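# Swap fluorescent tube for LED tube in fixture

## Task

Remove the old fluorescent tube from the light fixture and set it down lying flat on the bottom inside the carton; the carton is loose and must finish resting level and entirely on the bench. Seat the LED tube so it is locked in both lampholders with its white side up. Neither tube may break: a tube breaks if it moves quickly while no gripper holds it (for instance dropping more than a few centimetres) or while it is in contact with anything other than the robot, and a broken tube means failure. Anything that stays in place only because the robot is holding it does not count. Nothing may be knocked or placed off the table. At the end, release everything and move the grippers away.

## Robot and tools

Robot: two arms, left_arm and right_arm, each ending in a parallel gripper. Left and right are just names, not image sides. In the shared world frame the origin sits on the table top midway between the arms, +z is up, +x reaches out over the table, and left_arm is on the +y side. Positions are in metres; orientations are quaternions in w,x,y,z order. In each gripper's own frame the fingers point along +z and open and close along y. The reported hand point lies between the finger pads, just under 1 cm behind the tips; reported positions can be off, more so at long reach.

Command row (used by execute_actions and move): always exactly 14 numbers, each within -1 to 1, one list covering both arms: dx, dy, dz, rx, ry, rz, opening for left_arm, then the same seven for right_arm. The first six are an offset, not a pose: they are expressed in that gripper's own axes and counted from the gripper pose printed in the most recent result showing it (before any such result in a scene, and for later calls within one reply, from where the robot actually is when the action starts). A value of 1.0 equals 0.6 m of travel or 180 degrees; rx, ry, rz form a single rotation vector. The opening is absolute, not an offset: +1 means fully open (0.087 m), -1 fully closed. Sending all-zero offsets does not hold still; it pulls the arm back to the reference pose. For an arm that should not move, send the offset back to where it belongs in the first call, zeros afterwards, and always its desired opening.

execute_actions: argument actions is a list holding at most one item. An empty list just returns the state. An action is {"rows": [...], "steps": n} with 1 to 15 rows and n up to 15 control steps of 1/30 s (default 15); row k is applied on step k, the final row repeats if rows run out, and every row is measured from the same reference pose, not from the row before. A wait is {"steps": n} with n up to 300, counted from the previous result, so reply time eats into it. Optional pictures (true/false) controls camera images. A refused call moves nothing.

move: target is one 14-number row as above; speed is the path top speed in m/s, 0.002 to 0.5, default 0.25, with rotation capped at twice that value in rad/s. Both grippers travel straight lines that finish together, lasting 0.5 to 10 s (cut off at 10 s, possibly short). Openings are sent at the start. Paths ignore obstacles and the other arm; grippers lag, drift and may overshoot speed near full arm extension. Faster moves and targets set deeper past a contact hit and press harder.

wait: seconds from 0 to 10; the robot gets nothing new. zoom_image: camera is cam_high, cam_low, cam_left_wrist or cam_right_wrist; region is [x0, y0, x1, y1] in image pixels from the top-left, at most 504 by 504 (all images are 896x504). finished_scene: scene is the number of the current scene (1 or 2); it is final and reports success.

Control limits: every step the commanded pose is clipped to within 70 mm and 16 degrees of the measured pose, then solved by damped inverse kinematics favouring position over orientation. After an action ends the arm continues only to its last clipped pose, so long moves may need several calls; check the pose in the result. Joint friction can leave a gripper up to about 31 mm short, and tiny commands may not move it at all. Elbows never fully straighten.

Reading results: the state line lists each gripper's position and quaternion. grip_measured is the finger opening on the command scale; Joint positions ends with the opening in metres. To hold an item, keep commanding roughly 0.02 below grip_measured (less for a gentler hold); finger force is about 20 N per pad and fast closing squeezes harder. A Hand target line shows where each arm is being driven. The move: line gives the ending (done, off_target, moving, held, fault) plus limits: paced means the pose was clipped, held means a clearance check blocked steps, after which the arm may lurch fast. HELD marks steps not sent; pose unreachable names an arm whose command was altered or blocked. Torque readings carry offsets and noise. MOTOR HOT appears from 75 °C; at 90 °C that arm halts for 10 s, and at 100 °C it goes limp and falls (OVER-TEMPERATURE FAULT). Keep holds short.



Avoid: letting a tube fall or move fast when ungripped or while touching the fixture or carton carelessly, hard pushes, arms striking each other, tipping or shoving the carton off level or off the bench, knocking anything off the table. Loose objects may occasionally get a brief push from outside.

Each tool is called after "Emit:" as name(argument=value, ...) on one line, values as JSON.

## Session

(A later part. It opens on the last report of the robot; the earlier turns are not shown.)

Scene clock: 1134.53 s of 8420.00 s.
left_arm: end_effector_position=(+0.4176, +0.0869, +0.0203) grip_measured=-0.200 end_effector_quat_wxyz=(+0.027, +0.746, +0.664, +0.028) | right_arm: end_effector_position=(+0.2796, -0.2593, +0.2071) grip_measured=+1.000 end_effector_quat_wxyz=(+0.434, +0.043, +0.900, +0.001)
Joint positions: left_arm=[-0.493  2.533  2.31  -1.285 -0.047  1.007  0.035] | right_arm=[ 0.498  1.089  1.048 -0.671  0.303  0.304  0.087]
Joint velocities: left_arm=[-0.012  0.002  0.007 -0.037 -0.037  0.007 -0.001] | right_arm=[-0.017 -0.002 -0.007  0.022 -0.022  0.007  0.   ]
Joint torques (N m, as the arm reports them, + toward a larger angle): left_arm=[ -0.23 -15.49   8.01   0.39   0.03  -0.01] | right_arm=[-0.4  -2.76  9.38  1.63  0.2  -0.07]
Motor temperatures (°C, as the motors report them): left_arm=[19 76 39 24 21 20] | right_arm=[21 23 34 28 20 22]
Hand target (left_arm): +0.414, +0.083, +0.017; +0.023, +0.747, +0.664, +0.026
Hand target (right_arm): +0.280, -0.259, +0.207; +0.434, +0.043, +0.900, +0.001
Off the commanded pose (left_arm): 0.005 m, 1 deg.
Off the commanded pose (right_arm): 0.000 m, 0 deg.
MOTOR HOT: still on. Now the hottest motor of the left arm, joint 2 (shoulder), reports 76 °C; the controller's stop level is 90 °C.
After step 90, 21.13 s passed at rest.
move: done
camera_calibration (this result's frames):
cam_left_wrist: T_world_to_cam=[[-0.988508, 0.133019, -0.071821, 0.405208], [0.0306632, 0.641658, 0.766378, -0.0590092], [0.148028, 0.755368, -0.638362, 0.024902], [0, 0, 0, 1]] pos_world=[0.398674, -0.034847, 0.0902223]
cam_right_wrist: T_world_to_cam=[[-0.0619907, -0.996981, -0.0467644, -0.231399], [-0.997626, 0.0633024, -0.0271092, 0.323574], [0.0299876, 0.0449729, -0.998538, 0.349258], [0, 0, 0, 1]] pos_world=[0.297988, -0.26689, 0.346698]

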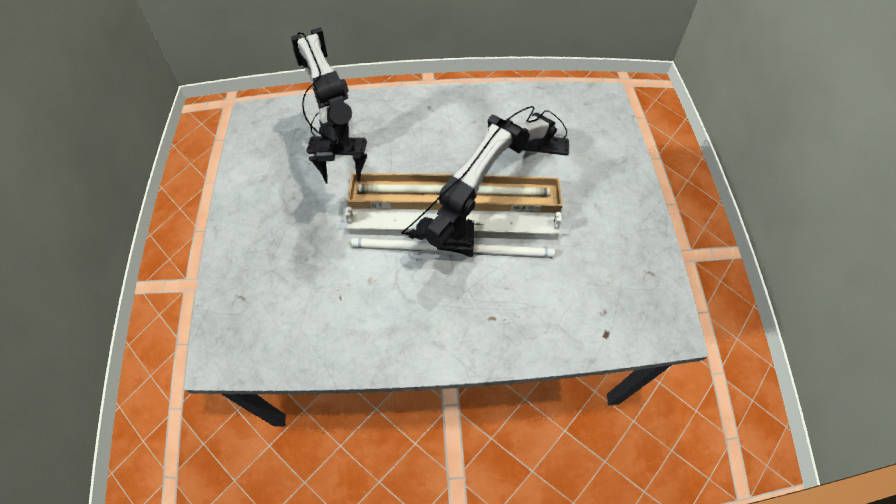

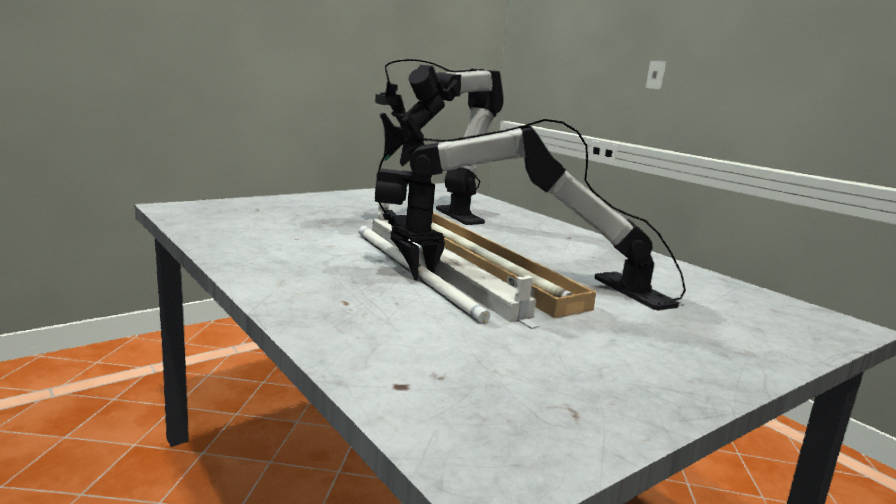

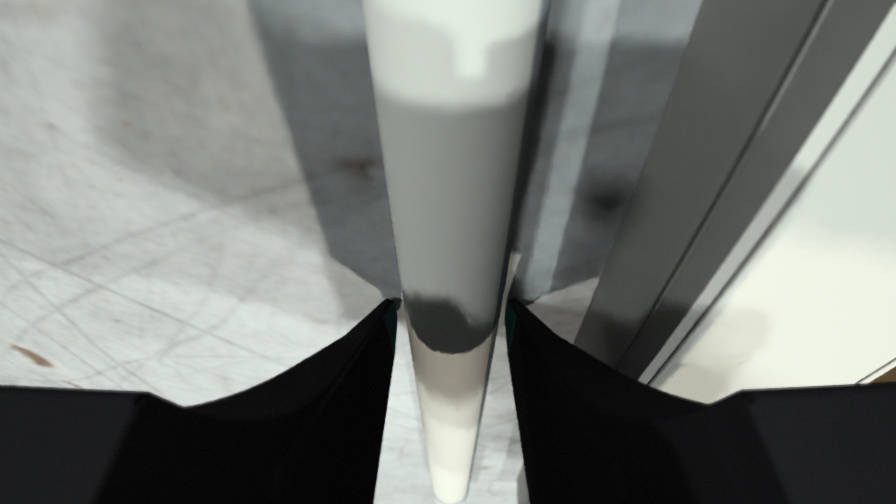

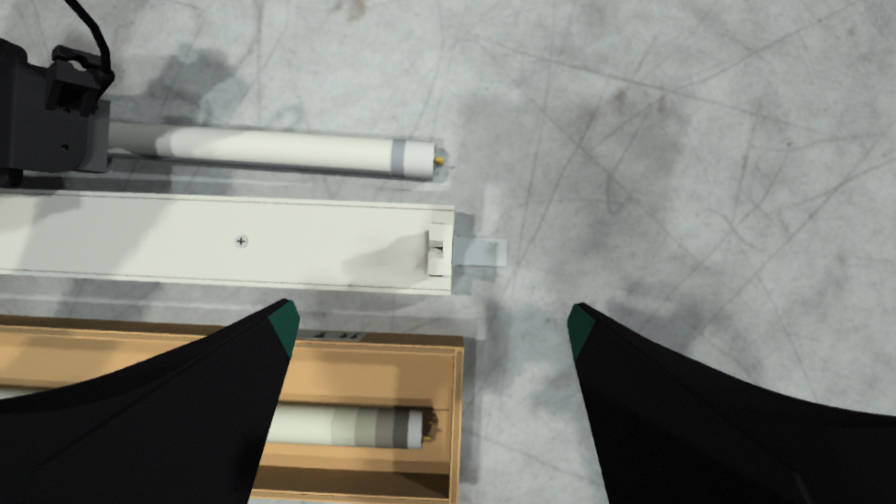

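Emit:
execute_actions(actions=[{"rows": [[0,0,0,0,0,0,-0.26,0,0,0,0,0,0,1],[0,0,0,0,0,0,-0.32,0,0,0,0,0,0,1],[0,0,0,0,0,0,-0.36,0,0,0,0,0,0,1],[0,0,0,0,0,0,-0.39,0,0,0,0,0,0,1],[0,0,0,0,0,0,-0.41,0,0,0,0,0,0,1],[0,0,0,0,0,0,-0.425,0,0,0,0,0,0,1],[0,0,0,0,0,0,-0.44,0,0,0,0,0,0,1],[0,0,0,0,0,0,-0.45,0,0,0,0,0,0,1],[0,0,0,0,0,0,-0.46,0,0,0,0,0,0,1],[0,0,0,0,0,0,-0.47,0,0,0,0,0,0,1],[0,0,0,0,0,0,-0.48,0,0,0,0,0,0,1],[0,0,0,0,0,0,-0.49,0,0,0,0,0,0,1],[0,0,0,0,0,0,-0.5,0,0,0,0,0,0,1],[0,0,0,0,0,0,-0.51,0,0,0,0,0,0,1]], "steps": 15}], pictures=false)

Emit:
move(target=[0.0005,0.0072,-0.0914,-0.042,0,0,-0.51, 0,0,0,0,0,0,1], speed=0.035)

Scene clock: 1149.23 s of 8420.00 s.
left_arm: end_effector_position=(+0.4176, +0.0869, +0.0203) grip_measured=-0.470 end_effector_quat_wxyz=(+0.027, +0.746, +0.664, +0.028) | right_arm: end_effector_position=(+0.2796, -0.2593, +0.2071) grip_measured=+1.000 end_effector_quat_wxyz=(+0.434, +0.043, +0.900, +0.001)
Joint positions: left_arm=[-0.493  2.533  2.31  -1.285 -0.047  1.007  0.023] | right_arm=[ 0.498  1.089  1.048 -0.671  0.303  0.304  0.087]
Joint velocities: left_arm=[-0.032 -0.002  0.012 -0.007  0.037 -0.051 -0.   ] | right_arm=[-0.007  0.012 -0.002  0.007 -0.051 -0.066  0.   ]
Joint torques (N m, as the arm reports them, + toward a larger angle): left_arm=[  0.43 -16.71   6.88   0.5    0.03   0.1 ] | right_arm=[-0.28 -2.69  9.47  1.64  0.21 -0.08]
Motor temperatures (°C, as the motors report them): left_arm=[19 76 38 23 21 20] | right_arm=[21 23 34 28 20 22]
Hand target (left_arm): +0.418, +0.087, +0.020; +0.027, +0.746, +0.664, +0.028
Hand target (right_arm): +0.280, -0.259, +0.207; +0.434, +0.043, +0.900, +0.001
Off the commanded pose (left_arm): 0.000 m, 0 deg.
Off the commanded pose (right_arm): 0.000 m, 0 deg.
MOTOR HOT: still on. Now the hottest motor of the left arm, joint 2 (shoulder), reports 76 °C; the controller's stop level is 90 °C.
Steps of this call (steps 1 to 90: nothing new was sent; then 11.20 s passed at rest; steps 91 to 105: all 15 steps of this action). Readings (end_effector_position):
91: left_arm (+0.4176, +0.0869, +0.0203) | right_arm (+0.2796, -0.2593, +0.2071)
92: left_arm (+0.4176, +0.0869, +0.0203) | right_arm (+0.2796, -0.2593, +0.2071)
94: left_arm (+0.4176, +0.0869, +0.0203) | right_arm (+0.2796, -0.2593, +0.2071)
98: left_arm (+0.4176, +0.0869, +0.0203) | right_arm (+0.2796, -0.2593, +0.2071)
105: the state above

Scene clock: 1151.63 s of 8420.00 s.
left_arm: end_effector_position=(+0.4200, +0.0891, +0.0699) grip_measured=-0.470 end_effector_quat_wxyz=(+0.067, +0.743, +0.662, +0.065) | right_arm: end_effector_position=(+0.2796, -0.2593, +0.2071) grip_measured=+1.000 end_effector_quat_wxyz=(+0.434, +0.043, +0.900, +0.001)
Joint positions: left_arm=[-0.508  2.406  2.263 -1.274 -0.109  0.998  0.023] | right_arm=[ 0.498  1.089  1.048 -0.671  0.303  0.304  0.087]
Joint velocities: left_arm=[-0.007 -0.007 -0.007 -0.007 -0.066  0.022 -0.   ] | right_arm=[-0.032 -0.027  0.012  0.051 -0.037 -0.066  0.   ]
Joint torques (N m, as the arm reports them, + toward a larger angle): left_arm=[ -0.28 -18.17   5.42   0.88  -0.14  -0.03] | right_arm=[-0.36 -2.73  9.47  1.61  0.18 -0.05]
Motor temperatures (°C, as the motors report them): left_arm=[19 77 38 23 21 20] | right_arm=[21 23 34 28 20 22]
Hand target (left_arm): +0.418, +0.087, +0.076; +0.075, +0.743, +0.662, +0.072
Hand target (right_arm): +0.280, -0.259, +0.207; +0.434, +0.043, +0.900, +0.001
Off the commanded pose (left_arm): 0.006 m, 1 deg.
Off the commanded pose (right_arm): 0.000 m, 0 deg.
MOTOR HOT: still on. Now the hottest motor of the left arm, joint 2 (shoulder), reports 77 °C; the controller's stop level is 90 °C.
move: done
camera_calibration (this result's frames):
cam_left_wrist: T_world_to_cam=[[-0.974908, 0.130723, -0.180183, 0.412893], [-0.0528848, 0.650237, 0.757889, -0.0636452], [0.216235, 0.748401, -0.627008, 0.0256918], [0, 0, 0, 1]] pos_world=[0.393611, -0.0318178, 0.138741]
cam_right_wrist: T_world_to_cam=[[-0.0619907, -0.996981, -0.0467644, -0.231399], [-0.997626, 0.0633024, -0.0271092, 0.323574], [0.0299876, 0.0449729, -0.998538, 0.349258], [0, 0, 0, 1]] pos_world=[0.297988, -0.26689, 0.346698]

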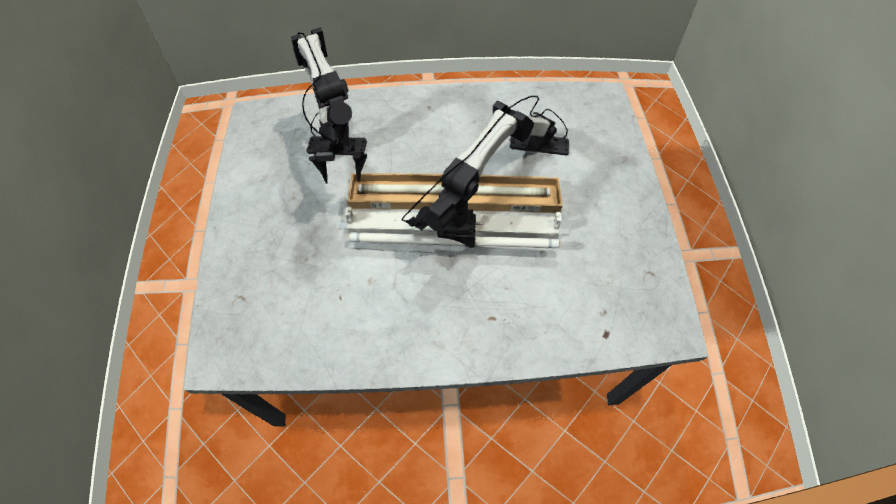

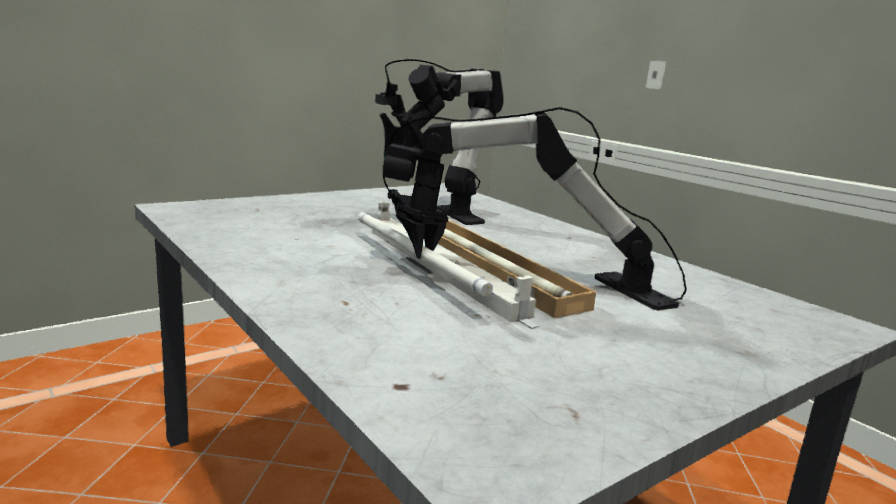

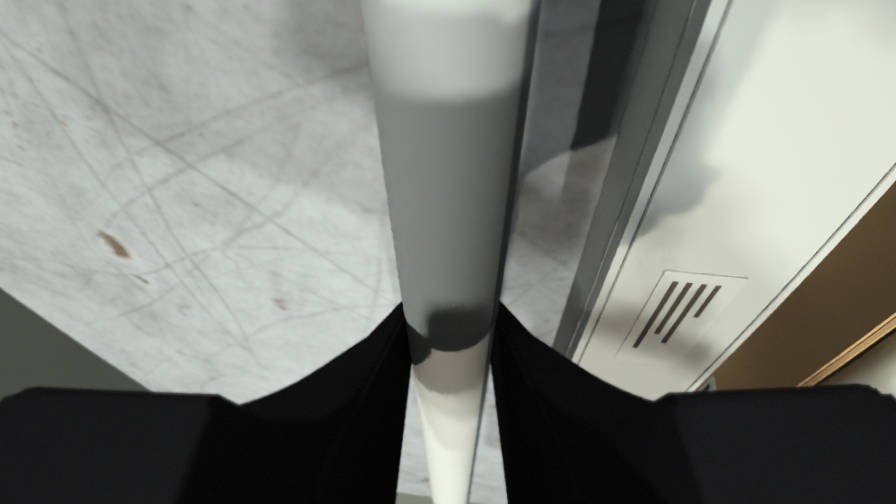

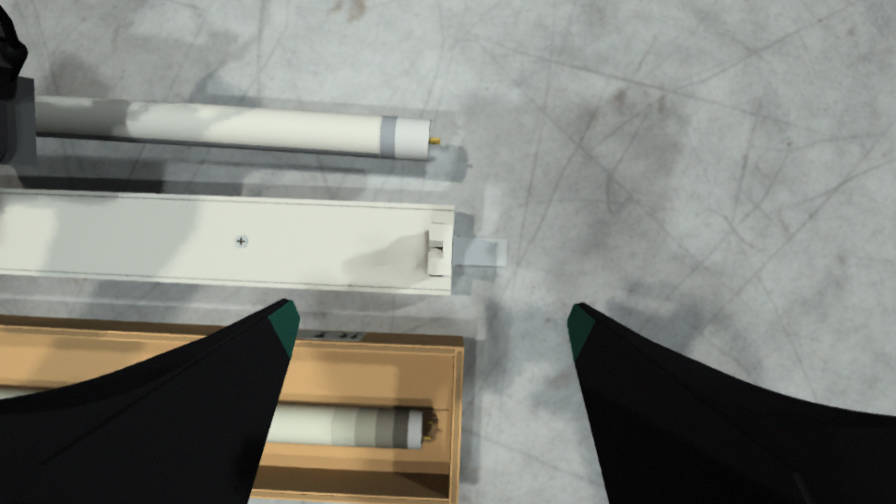

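Emit:
move(target=[-0.002,-0.0495,-0.0975,0,-0.013,0,-0.52, 0,0,0,0,0,0,1], speed=0.05)

Emit:
zoom_image(camera="cam_low", region=[340, 170, 560, 330])

Scene clock: 1174.67 s of 8420.00 s.
left_arm: end_effector_position=(+0.3890, +0.0927, +0.1195) grip_measured=-0.470 end_effector_quat_wxyz=(+0.083, +0.743, +0.661, +0.055) | right_arm: end_effector_position=(+0.2796, -0.2593, +0.2071) grip_measured=+1.000 end_effector_quat_wxyz=(+0.434, +0.043, +0.900, +0.001)
Joint positions: left_arm=[-0.537  2.252  2.199 -1.339 -0.09   0.97   0.023] | right_arm=[ 0.498  1.089  1.048 -0.671  0.303  0.304  0.087]
Joint velocities: left_arm=[-0.007  0.012 -0.002 -0.051  0.081  0.051  0.001] | right_arm=[-0.002 -0.002 -0.007 -0.007 -0.022  0.037  0.   ]
Joint torques (N m, as the arm reports them, + toward a larger angle): left_arm=[ -0.3  -16.57   5.33   0.67   0.1   -0.06] | right_arm=[-0.34 -2.68  9.46  1.6   0.17 -0.05]
Motor temperatures (°C, as the motors report them): left_arm=[19 83 36 24 21 20] | right_arm=[21 23 34 28 20 22]
Hand target (left_arm): +0.381, +0.092, +0.122; +0.081, +0.744, +0.661, +0.050
Hand target (right_arm): +0.280, -0.259, +0.207; +0.434, +0.043, +0.900, +0.001
Off the commanded pose (left_arm): 0.009 m, 1 deg.
Off the commanded pose (right_arm): 0.000 m, 0 deg.
MOTOR HOT: still on. Now the hottest motor of the left arm, joint 2 (shoulder), reports 83 °C; the controller's stop level is 90 °C.
After step 90, 18.40 s passed at rest.
move: done
camera_calibration (this result's frames):
cam_left_wrist: T_world_to_cam=[[-0.973243, 0.12879, -0.190292, 0.391894], [-0.0538871, 0.67713, 0.733888, -0.104458], [0.223369, 0.724506, -0.652072, 0.06321], [0, 0, 0, 1]] pos_world=[0.36166, -0.0255364, 0.192452]
cam_right_wrist: T_world_to_cam=[[-0.0619907, -0.996981, -0.0467644, -0.231399], [-0.997626, 0.0633024, -0.0271092, 0.323574], [0.0299876, 0.0449729, -0.998538, 0.349258], [0, 0, 0, 1]] pos_world=[0.297988, -0.26689, 0.346698]

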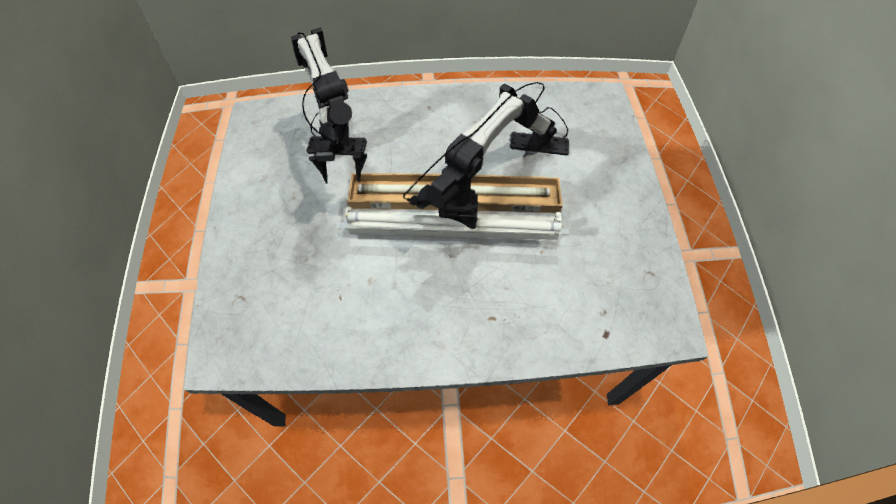

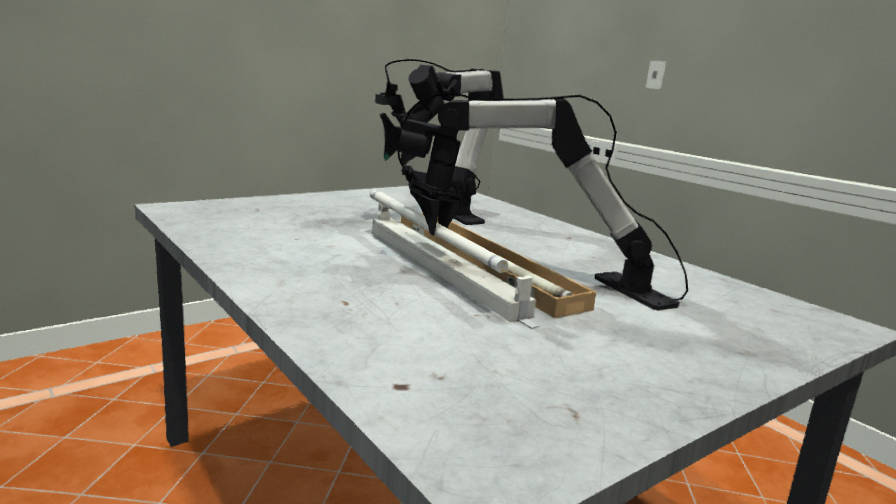

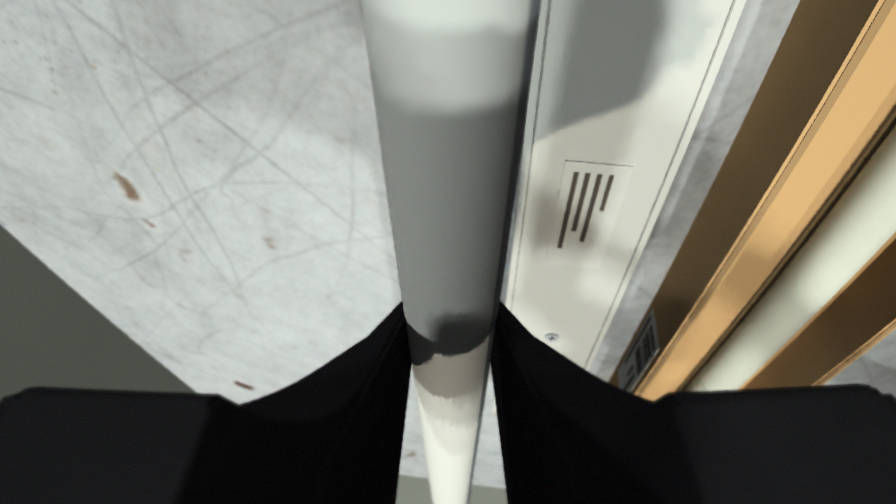

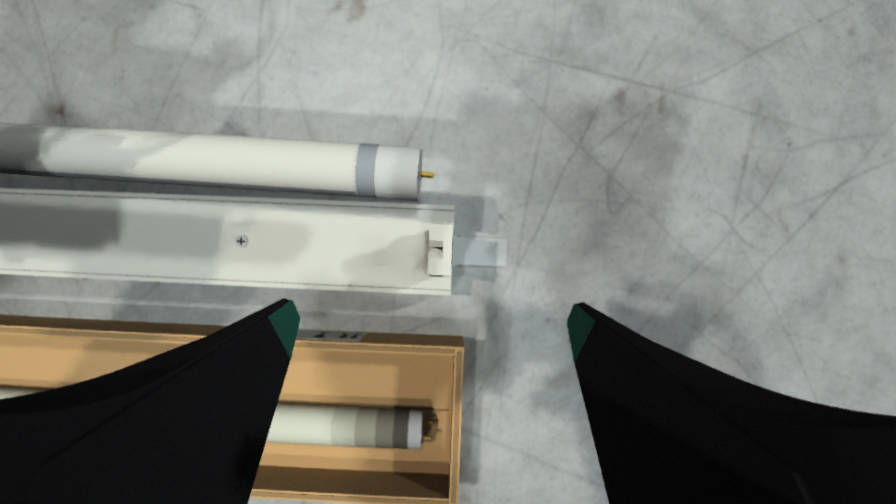

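Region (340, 170, 560, 330) of cam_low's 896x504 image, scaled by 2.291, with more detail than that image has; it fills the top 367 rows of this view, and the rest is white.

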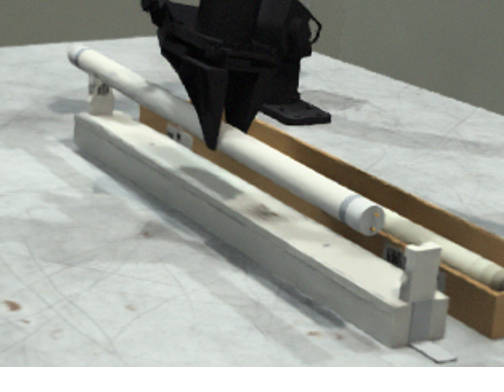

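Emit:
move(target=[0,-0.1445,-0.041,0,0,0,-0.52, 0,0,0,0,0,0,1], speed=0.07)

Emit:
execute_actions(actions=[{"rows": [[0,0.002,0.004,0,0,0,-0.52,0,0,0,0,0,0,1],[0,0.002,0.006,0,0,0,-0.52,0,0,0,0,0,0,1],[0,0.003,0.008,0,0,0,-0.52,0,0,0,0,0,0,1]], "steps": 6}], pictures=false)

Scene clock: 1188.20 s of 8420.00 s.
left_arm: end_effector_position=(+0.3011, +0.1016, +0.1248) grip_measured=-0.470 end_effector_quat_wxyz=(+0.073, +0.746, +0.660, +0.048) | right_arm: end_effector_position=(+0.2796, -0.2593, +0.2071) grip_measured=+1.000 end_effector_quat_wxyz=(+0.434, +0.043, +0.900, +0.001)
Joint positions: left_arm=[-0.666  1.957  1.772 -1.239 -0.096  0.844  0.023] | right_arm=[ 0.498  1.089  1.048 -0.671  0.303  0.304  0.087]
Joint velocities: left_arm=[-0.012  0.012 -0.007  0.007  0.037 -0.11  -0.001] | right_arm=[-0.017  0.012 -0.012 -0.007 -0.007 -0.037  0.   ]
Joint torques (N m, as the arm reports them, + toward a larger angle): left_arm=[ -0.12 -13.95   5.57   0.82  -0.14  -0.01] | right_arm=[-0.39 -2.64  9.46  1.62  0.2  -0.07]
Motor temperatures (°C, as the motors report them): left_arm=[19 83 35 24 21 20] | right_arm=[21 23 34 28 20 22]
Hand target (left_arm): +0.300, +0.102, +0.128; +0.083, +0.743, +0.662, +0.053
Hand target (right_arm): +0.280, -0.259, +0.207; +0.434, +0.043, +0.900, +0.001
Off the commanded pose (left_arm): 0.003 m, 1 deg.
Off the commanded pose (right_arm): 0.000 m, 0 deg.
MOTOR HOT: still on. Now the hottest motor of the left arm, joint 2 (shoulder), reports 83 °C; the controller's stop level is 90 °C.
After step 90, 8.93 s passed at rest.
move: done
camera_calibration (this result's frames):
cam_left_wrist: T_world_to_cam=[[-0.976882, 0.134416, -0.166232, 0.303739], [-0.0327514, 0.674312, 0.737719, -0.125657], [0.211254, 0.72611, -0.654322, 0.0836549], [0, 0, 0, 1]] pos_world=[0.274929, -0.0168376, 0.197928]
cam_right_wrist: T_world_to_cam=[[-0.0619907, -0.996981, -0.0467644, -0.231399], [-0.997626, 0.0633024, -0.0271092, 0.323574], [0.0299876, 0.0449729, -0.998538, 0.349258], [0, 0, 0, 1]] pos_world=[0.297988, -0.26689, 0.346698]

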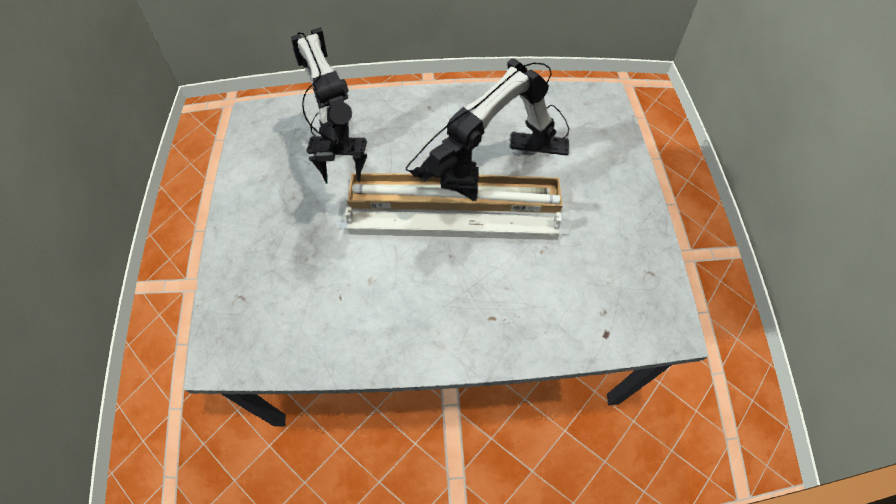

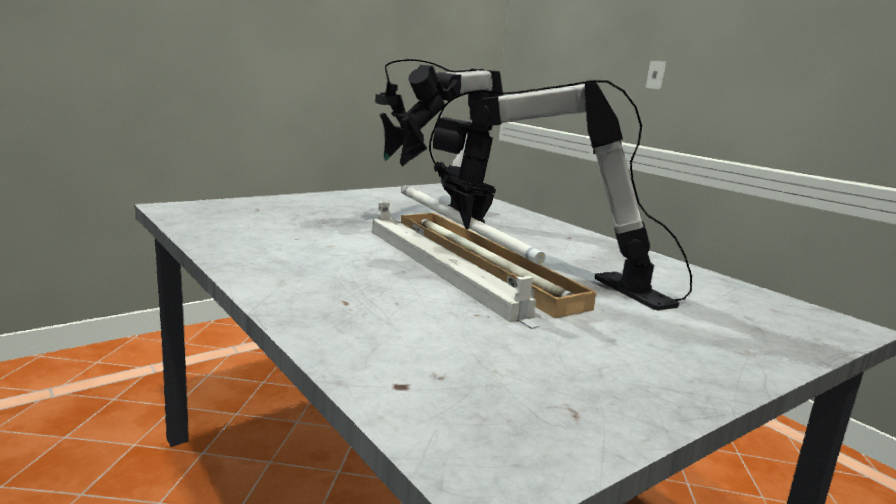

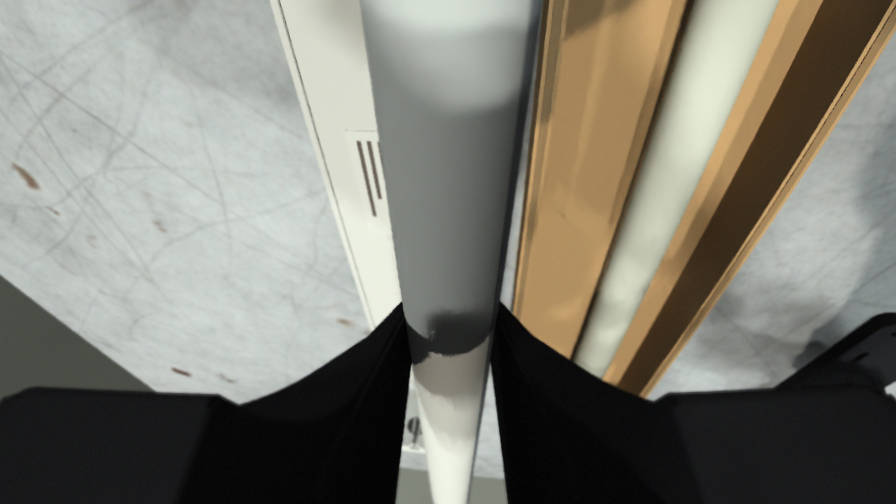

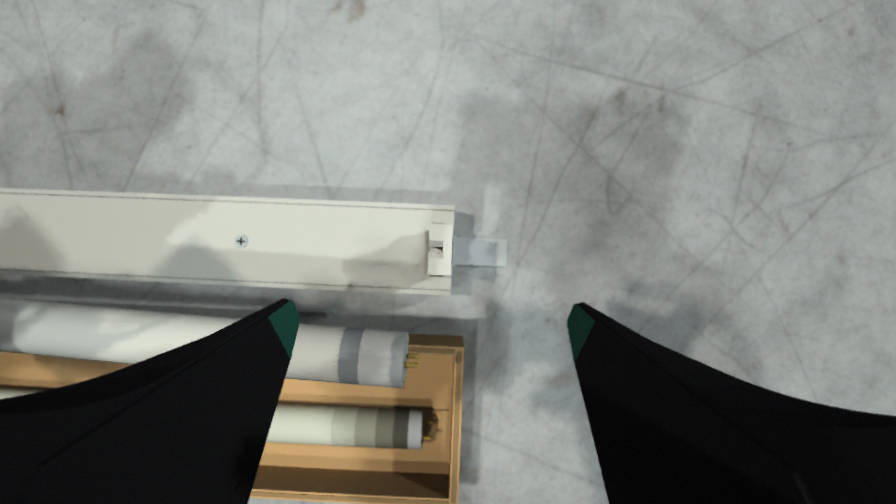

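Scene clock: 1188.40 s of 8420.00 s.
left_arm: end_effector_position=(+0.3012, +0.1015, +0.1248) grip_measured=-0.470 end_effector_quat_wxyz=(+0.074, +0.746, +0.660, +0.048) | right_arm: end_effector_position=(+0.2796, -0.2593, +0.2071) grip_measured=+1.000 end_effector_quat_wxyz=(+0.434, +0.043, +0.900, +0.001)
Joint positions: left_arm=[-0.666  1.957  1.772 -1.238 -0.096  0.844  0.023] | right_arm=[ 0.498  1.089  1.048 -0.671  0.303  0.304  0.087]
Joint velocities: left_arm=[-0.002  0.002 -0.007  0.007 -0.051  0.037 -0.   ] | right_arm=[-0.002  0.002 -0.007 -0.051  0.022 -0.051  0.   ]
Joint torques (N m, as the arm reports them, + toward a larger angle): left_arm=[  0.7  -11.2    6.43   0.85   0.     0.13] | right_arm=[-0.34 -2.83  9.46  1.64  0.2  -0.05]
Motor temperatures (°C, as the motors report them): left_arm=[19 83 35 24 21 20] | right_arm=[21 23 34 28 20 22]
Hand target (left_arm): +0.304, +0.101, +0.120; +0.073, +0.746, +0.660, +0.048
Hand target (right_arm): +0.280, -0.259, +0.207; +0.434, +0.043, +0.900, +0.001
Off the commanded pose (left_arm): 0.005 m, 0 deg.
Off the commanded pose (right_arm): 0.000 m, 0 deg.
MOTOR HOT: still on. Now the hottest motor of the left arm, joint 2 (shoulder), reports 83 °C; the controller's stop level is 90 °C.
Steps of this call (steps 1 to 6: all 6 steps of this action). Readings (end_effector_position):
1: left_arm (+0.3012, +0.1015, +0.1248) | right_arm (+0.2796, -0.2593, +0.2071)
2: left_arm (+0.3012, +0.1015, +0.1248) | right_arm (+0.2796, -0.2593, +0.2071)
4: left_arm (+0.3012, +0.1015, +0.1248) | right_arm (+0.2796, -0.2593, +0.2071)
6: the state above

Emit:
zoom_image(camera="cam_low", region=[370, 170, 450, 230])

Emit:
zoom_image(camera="cam_low", region=[490, 235, 570, 315])

Emit:
zoom_image(camera="cam_right_wrist", region=[330, 310, 450, 410])

Emit:
zoom_image(camera="cam_high", region=[330, 165, 410, 245])

Emit:
zoom_image(camera="cam_high", region=[500, 170, 580, 250])

Region (370, 170, 450, 230) of cam_low's 896x504 image, scaled by 6.300, with more detail than that image has; it fills the top 378 rows of this view, and the rest is white.

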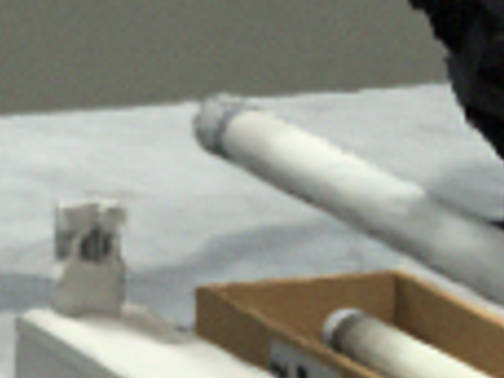

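Region (490, 235, 570, 315) of cam_low's 896x504 image, scaled by 6.300, with more detail than that image has.

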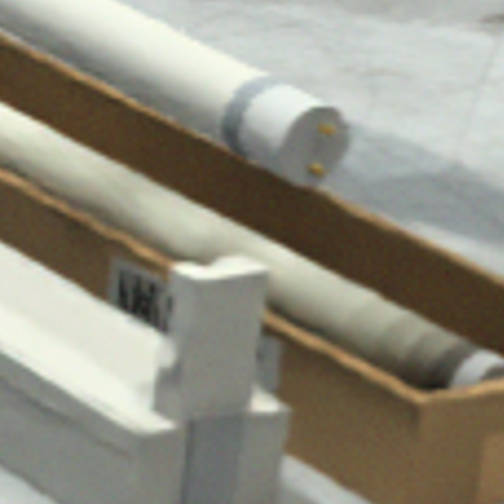

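Region (330, 310, 450, 410) of cam_right_wrist's 896x504 image, scaled by 4.200, with more detail than that image has.

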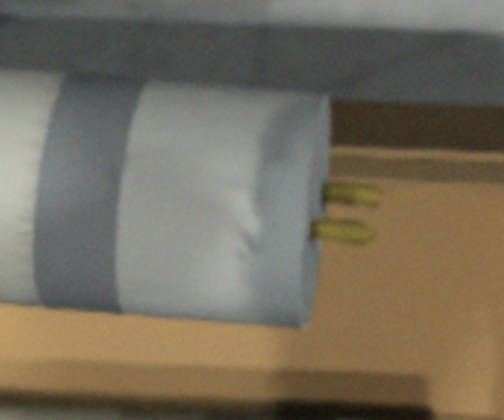

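Region (330, 165, 410, 245) of cam_high's 896x504 image, scaled by 6.300, with more detail than that image has.

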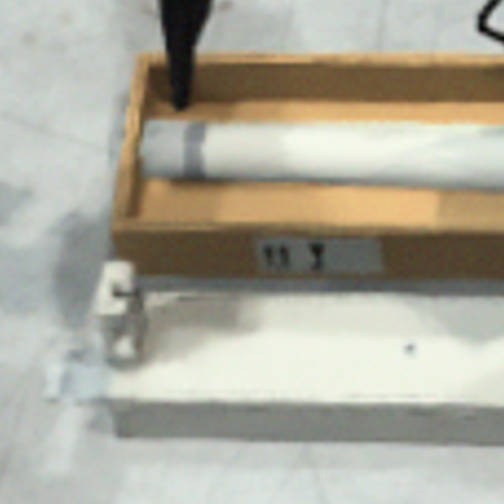

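Region (500, 170, 580, 250) of cam_high's 896x504 image, scaled by 6.300, with more detail than that image has.

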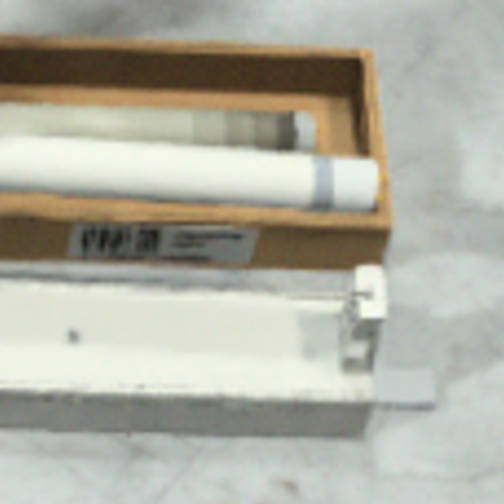

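Emit:
move(target=[-0.0021,0.0727,0.0227,0.0443,0.0015,-0.0084,-0.52, 0,0,0,0,0,0,1], speed=0.05)

Emit:
move(target=[0.0055,-0.0071,0.033,0.0065,0.0051,0,-0.52, 0,0,0,0,0,0,1], speed=0.025)

Emit:
zoom_image(camera="cam_right_wrist", region=[385, 215, 465, 285])

Emit:
zoom_image(camera="cam_low", region=[490, 245, 560, 315])

Emit:
zoom_image(camera="cam_high", region=[520, 185, 580, 245])

Scene clock: 1310.33 s of 8420.00 s.
left_arm: end_effector_position=(+0.3426, +0.0963, +0.1148) grip_measured=-0.470 end_effector_quat_wxyz=(+0.018, +0.741, +0.671, +0.008) | right_arm: end_effector_position=(+0.2796, -0.2593, +0.2071) grip_measured=+1.000 end_effector_quat_wxyz=(+0.434, +0.043, +0.900, +0.001)
Joint positions: left_arm=[-0.569  2.244  2.183 -1.473 -0.013  0.912  0.023] | right_arm=[ 0.498  1.089  1.048 -0.671  0.303  0.304  0.087]
Joint velocities: left_arm=[-0.007 -0.012  0.007 -0.037 -0.022 -0.007 -0.   ] | right_arm=[ 0.012  0.002  0.017 -0.007  0.007  0.051  0.   ]
Joint torques (N m, as the arm reports them, + toward a larger angle): left_arm=[  1.06 -13.5    9.05   0.33   0.14   0.24] | right_arm=[-0.29 -2.68  9.41  1.61  0.19 -0.07]
Motor temperatures (°C, as the motors report them): left_arm=[19 64 35 24 21 20] | right_arm=[21 23 34 28 20 22]
Hand target (left_arm): +0.346, +0.096, +0.117; +0.021, +0.741, +0.671, +0.003
Hand target (right_arm): +0.280, -0.259, +0.207; +0.434, +0.043, +0.900, +0.001
Off the commanded pose (left_arm): 0.006 m, 1 deg.
Off the commanded pose (right_arm): 0.000 m, 0 deg.
MOTOR HOT: cleared. Now the hottest motor of the left arm, joint 2 (shoulder), reports 64 °C.
After step 90, 117.00 s passed at rest.
move: done
camera_calibration (this result's frames):
cam_left_wrist: T_world_to_cam=[[-0.992918, 0.114871, -0.0303209, 0.335059], [0.0524408, 0.652767, 0.755741, -0.142543], [0.106605, 0.748799, -0.654168, 0.105874], [0, 0, 0, 1]] pos_world=[0.328874, -0.0247198, 0.187145]
cam_right_wrist: T_world_to_cam=[[-0.0619907, -0.996981, -0.0467644, -0.231399], [-0.997626, 0.0633024, -0.0271092, 0.323574], [0.0299876, 0.0449729, -0.998538, 0.349258], [0, 0, 0, 1]] pos_world=[0.297988, -0.26689, 0.346698]

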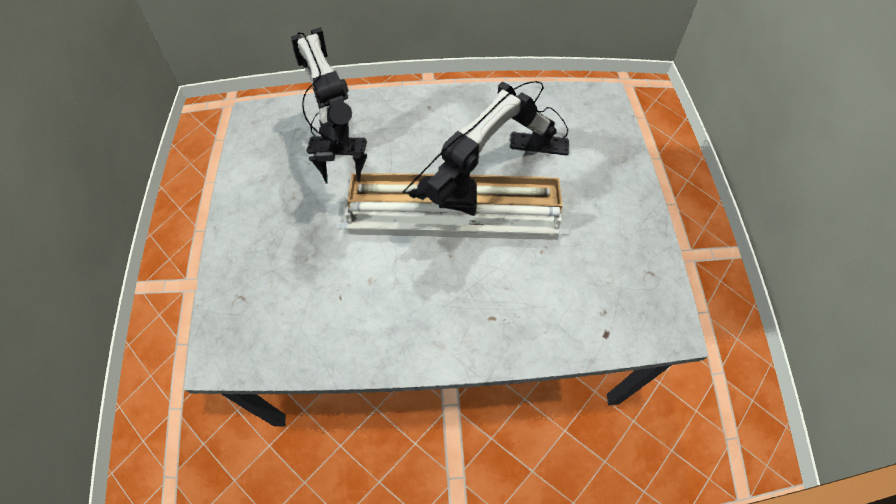

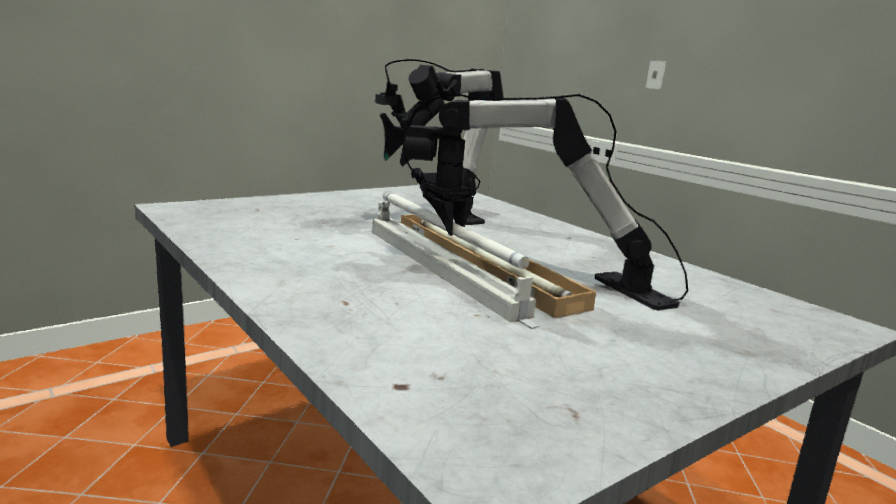

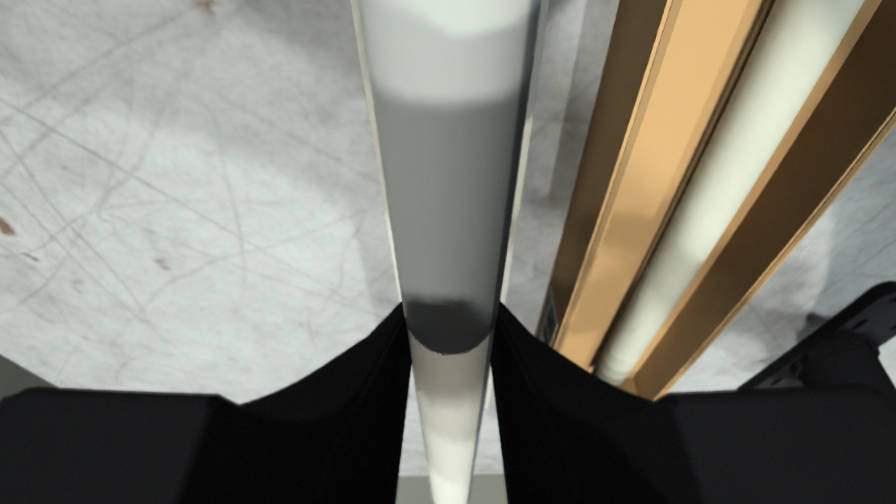

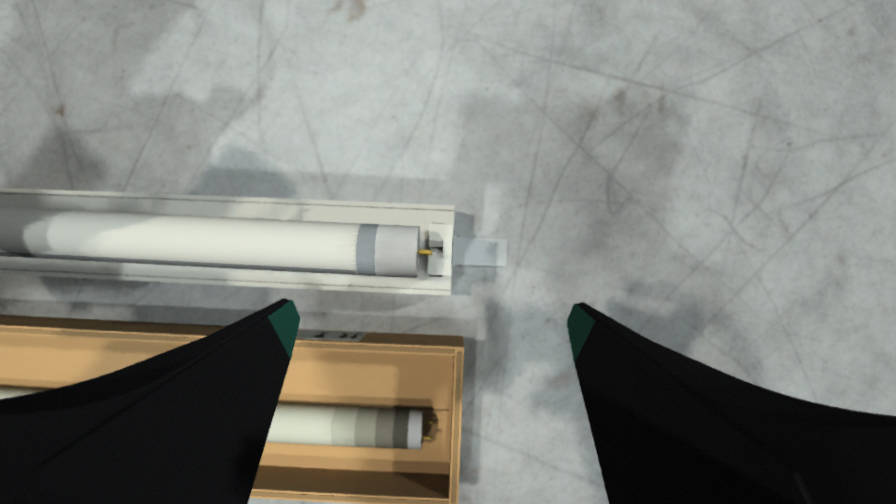

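Scene clock: 1311.40 s of 8420.00 s.
left_arm: end_effector_position=(+0.3399, +0.0989, +0.0973) grip_measured=-0.470 end_effector_quat_wxyz=(+0.005, +0.741, +0.671, +0.007) | right_arm: end_effector_position=(+0.2796, -0.2593, +0.2071) grip_measured=+1.000 end_effector_quat_wxyz=(+0.434, +0.043, +0.900, +0.001)
Joint positions: left_arm=[-0.569  2.244  2.111 -1.426 -0.013  0.912  0.023] | right_arm=[ 0.498  1.089  1.048 -0.671  0.303  0.304  0.087]
Joint velocities: left_arm=[-0.017 -0.012  0.007 -0.037 -0.037  0.007 -0.001] | right_arm=[ 0.007  0.012 -0.007  0.022 -0.037 -0.037  0.   ]
Joint torques (N m, as the arm reports them, + toward a larger angle): left_arm=[  0.32 -14.85   5.23   0.49   0.07   0.08] | right_arm=[-0.34 -2.65  9.41  1.63  0.22 -0.05]
Motor temperatures (°C, as the motors report them): left_arm=[19 64 35 24 21 20] | right_arm=[21 23 34 28 20 22]
Hand target (left_arm): +0.339, +0.099, +0.095; +0.005, +0.741, +0.672, +0.007
Hand target (right_arm): +0.280, -0.259, +0.207; +0.434, +0.043, +0.900, +0.001
Off the commanded pose (left_arm): 0.003 m, 0 deg.
Off the commanded pose (right_arm): 0.000 m, 0 deg.
move: done
camera_calibration (this result's frames):
cam_left_wrist: T_world_to_cam=[[-0.993286, 0.11522, -0.0103939, 0.329759], [0.0661528, 0.639391, 0.766031, -0.135218], [0.0949079, 0.7602, -0.64272, 0.0945085], [0, 0, 0, 1]] pos_world=[0.32752, -0.0233831, 0.167751]
cam_right_wrist: T_world_to_cam=[[-0.0619907, -0.996981, -0.0467644, -0.231399], [-0.997626, 0.0633024, -0.0271092, 0.323574], [0.0299876, 0.0449729, -0.998538, 0.349258], [0, 0, 0, 1]] pos_world=[0.297988, -0.26689, 0.346698]

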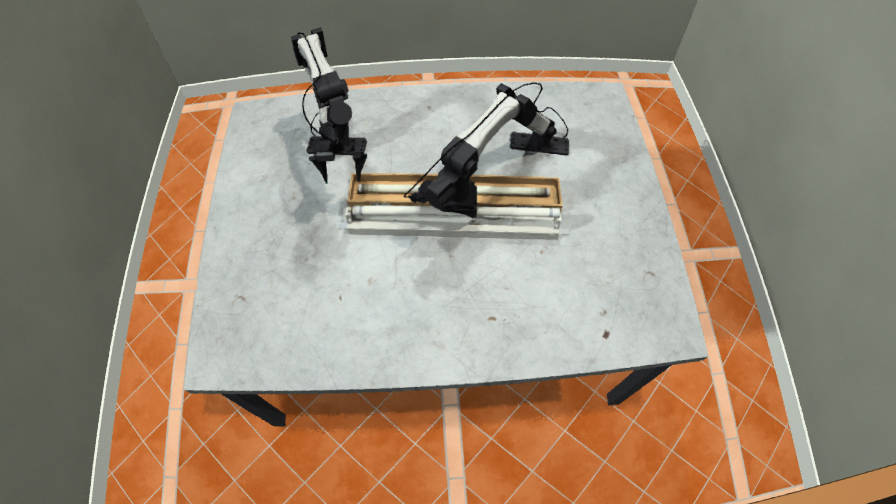

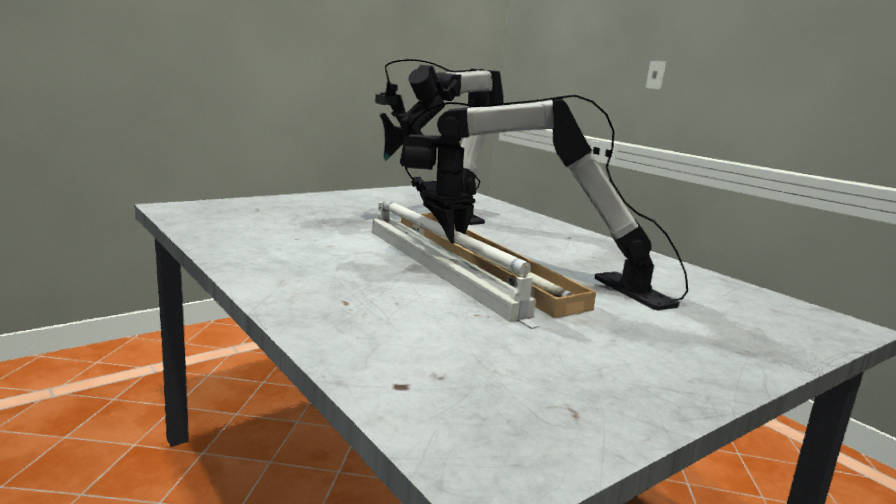

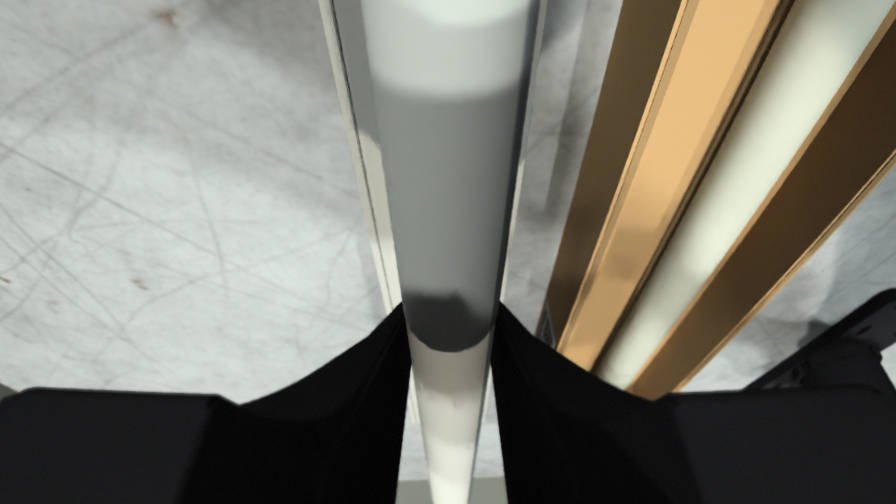

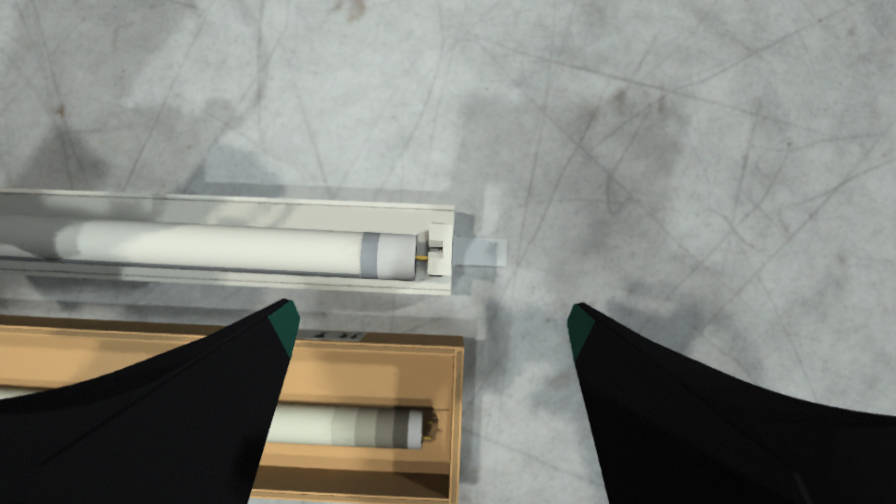

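Region (385, 215, 465, 285) of cam_right_wrist's 896x504 image, scaled by 6.300, with more detail than that image has; it fills the top 441 rows of this view, and the rest is white.

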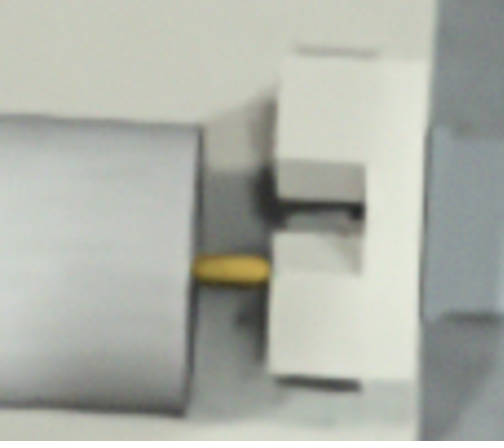

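Region (490, 245, 560, 315) of cam_low's 896x504 image, scaled by 7.200, with more detail than that image has.

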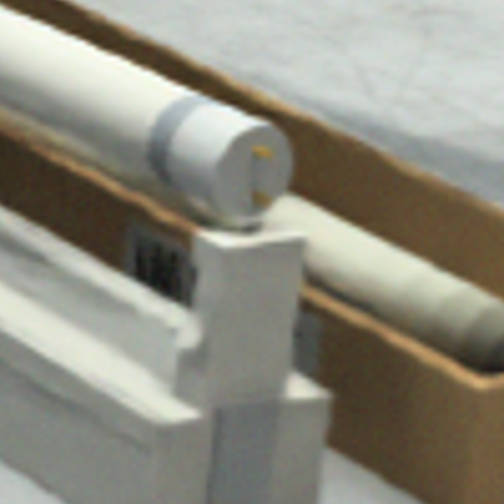

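Region (520, 185, 580, 245) of cam_high's 896x504 image, scaled by 8.400, with more detail than that image has.

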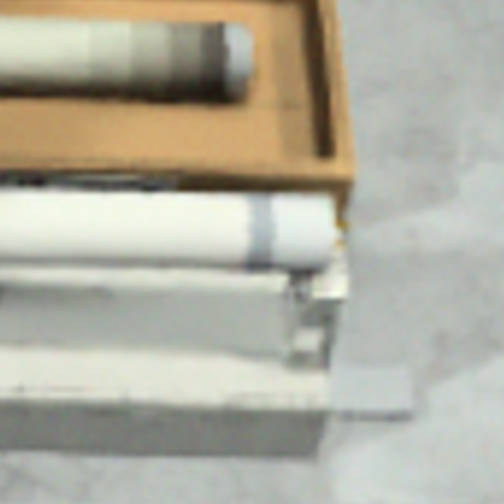

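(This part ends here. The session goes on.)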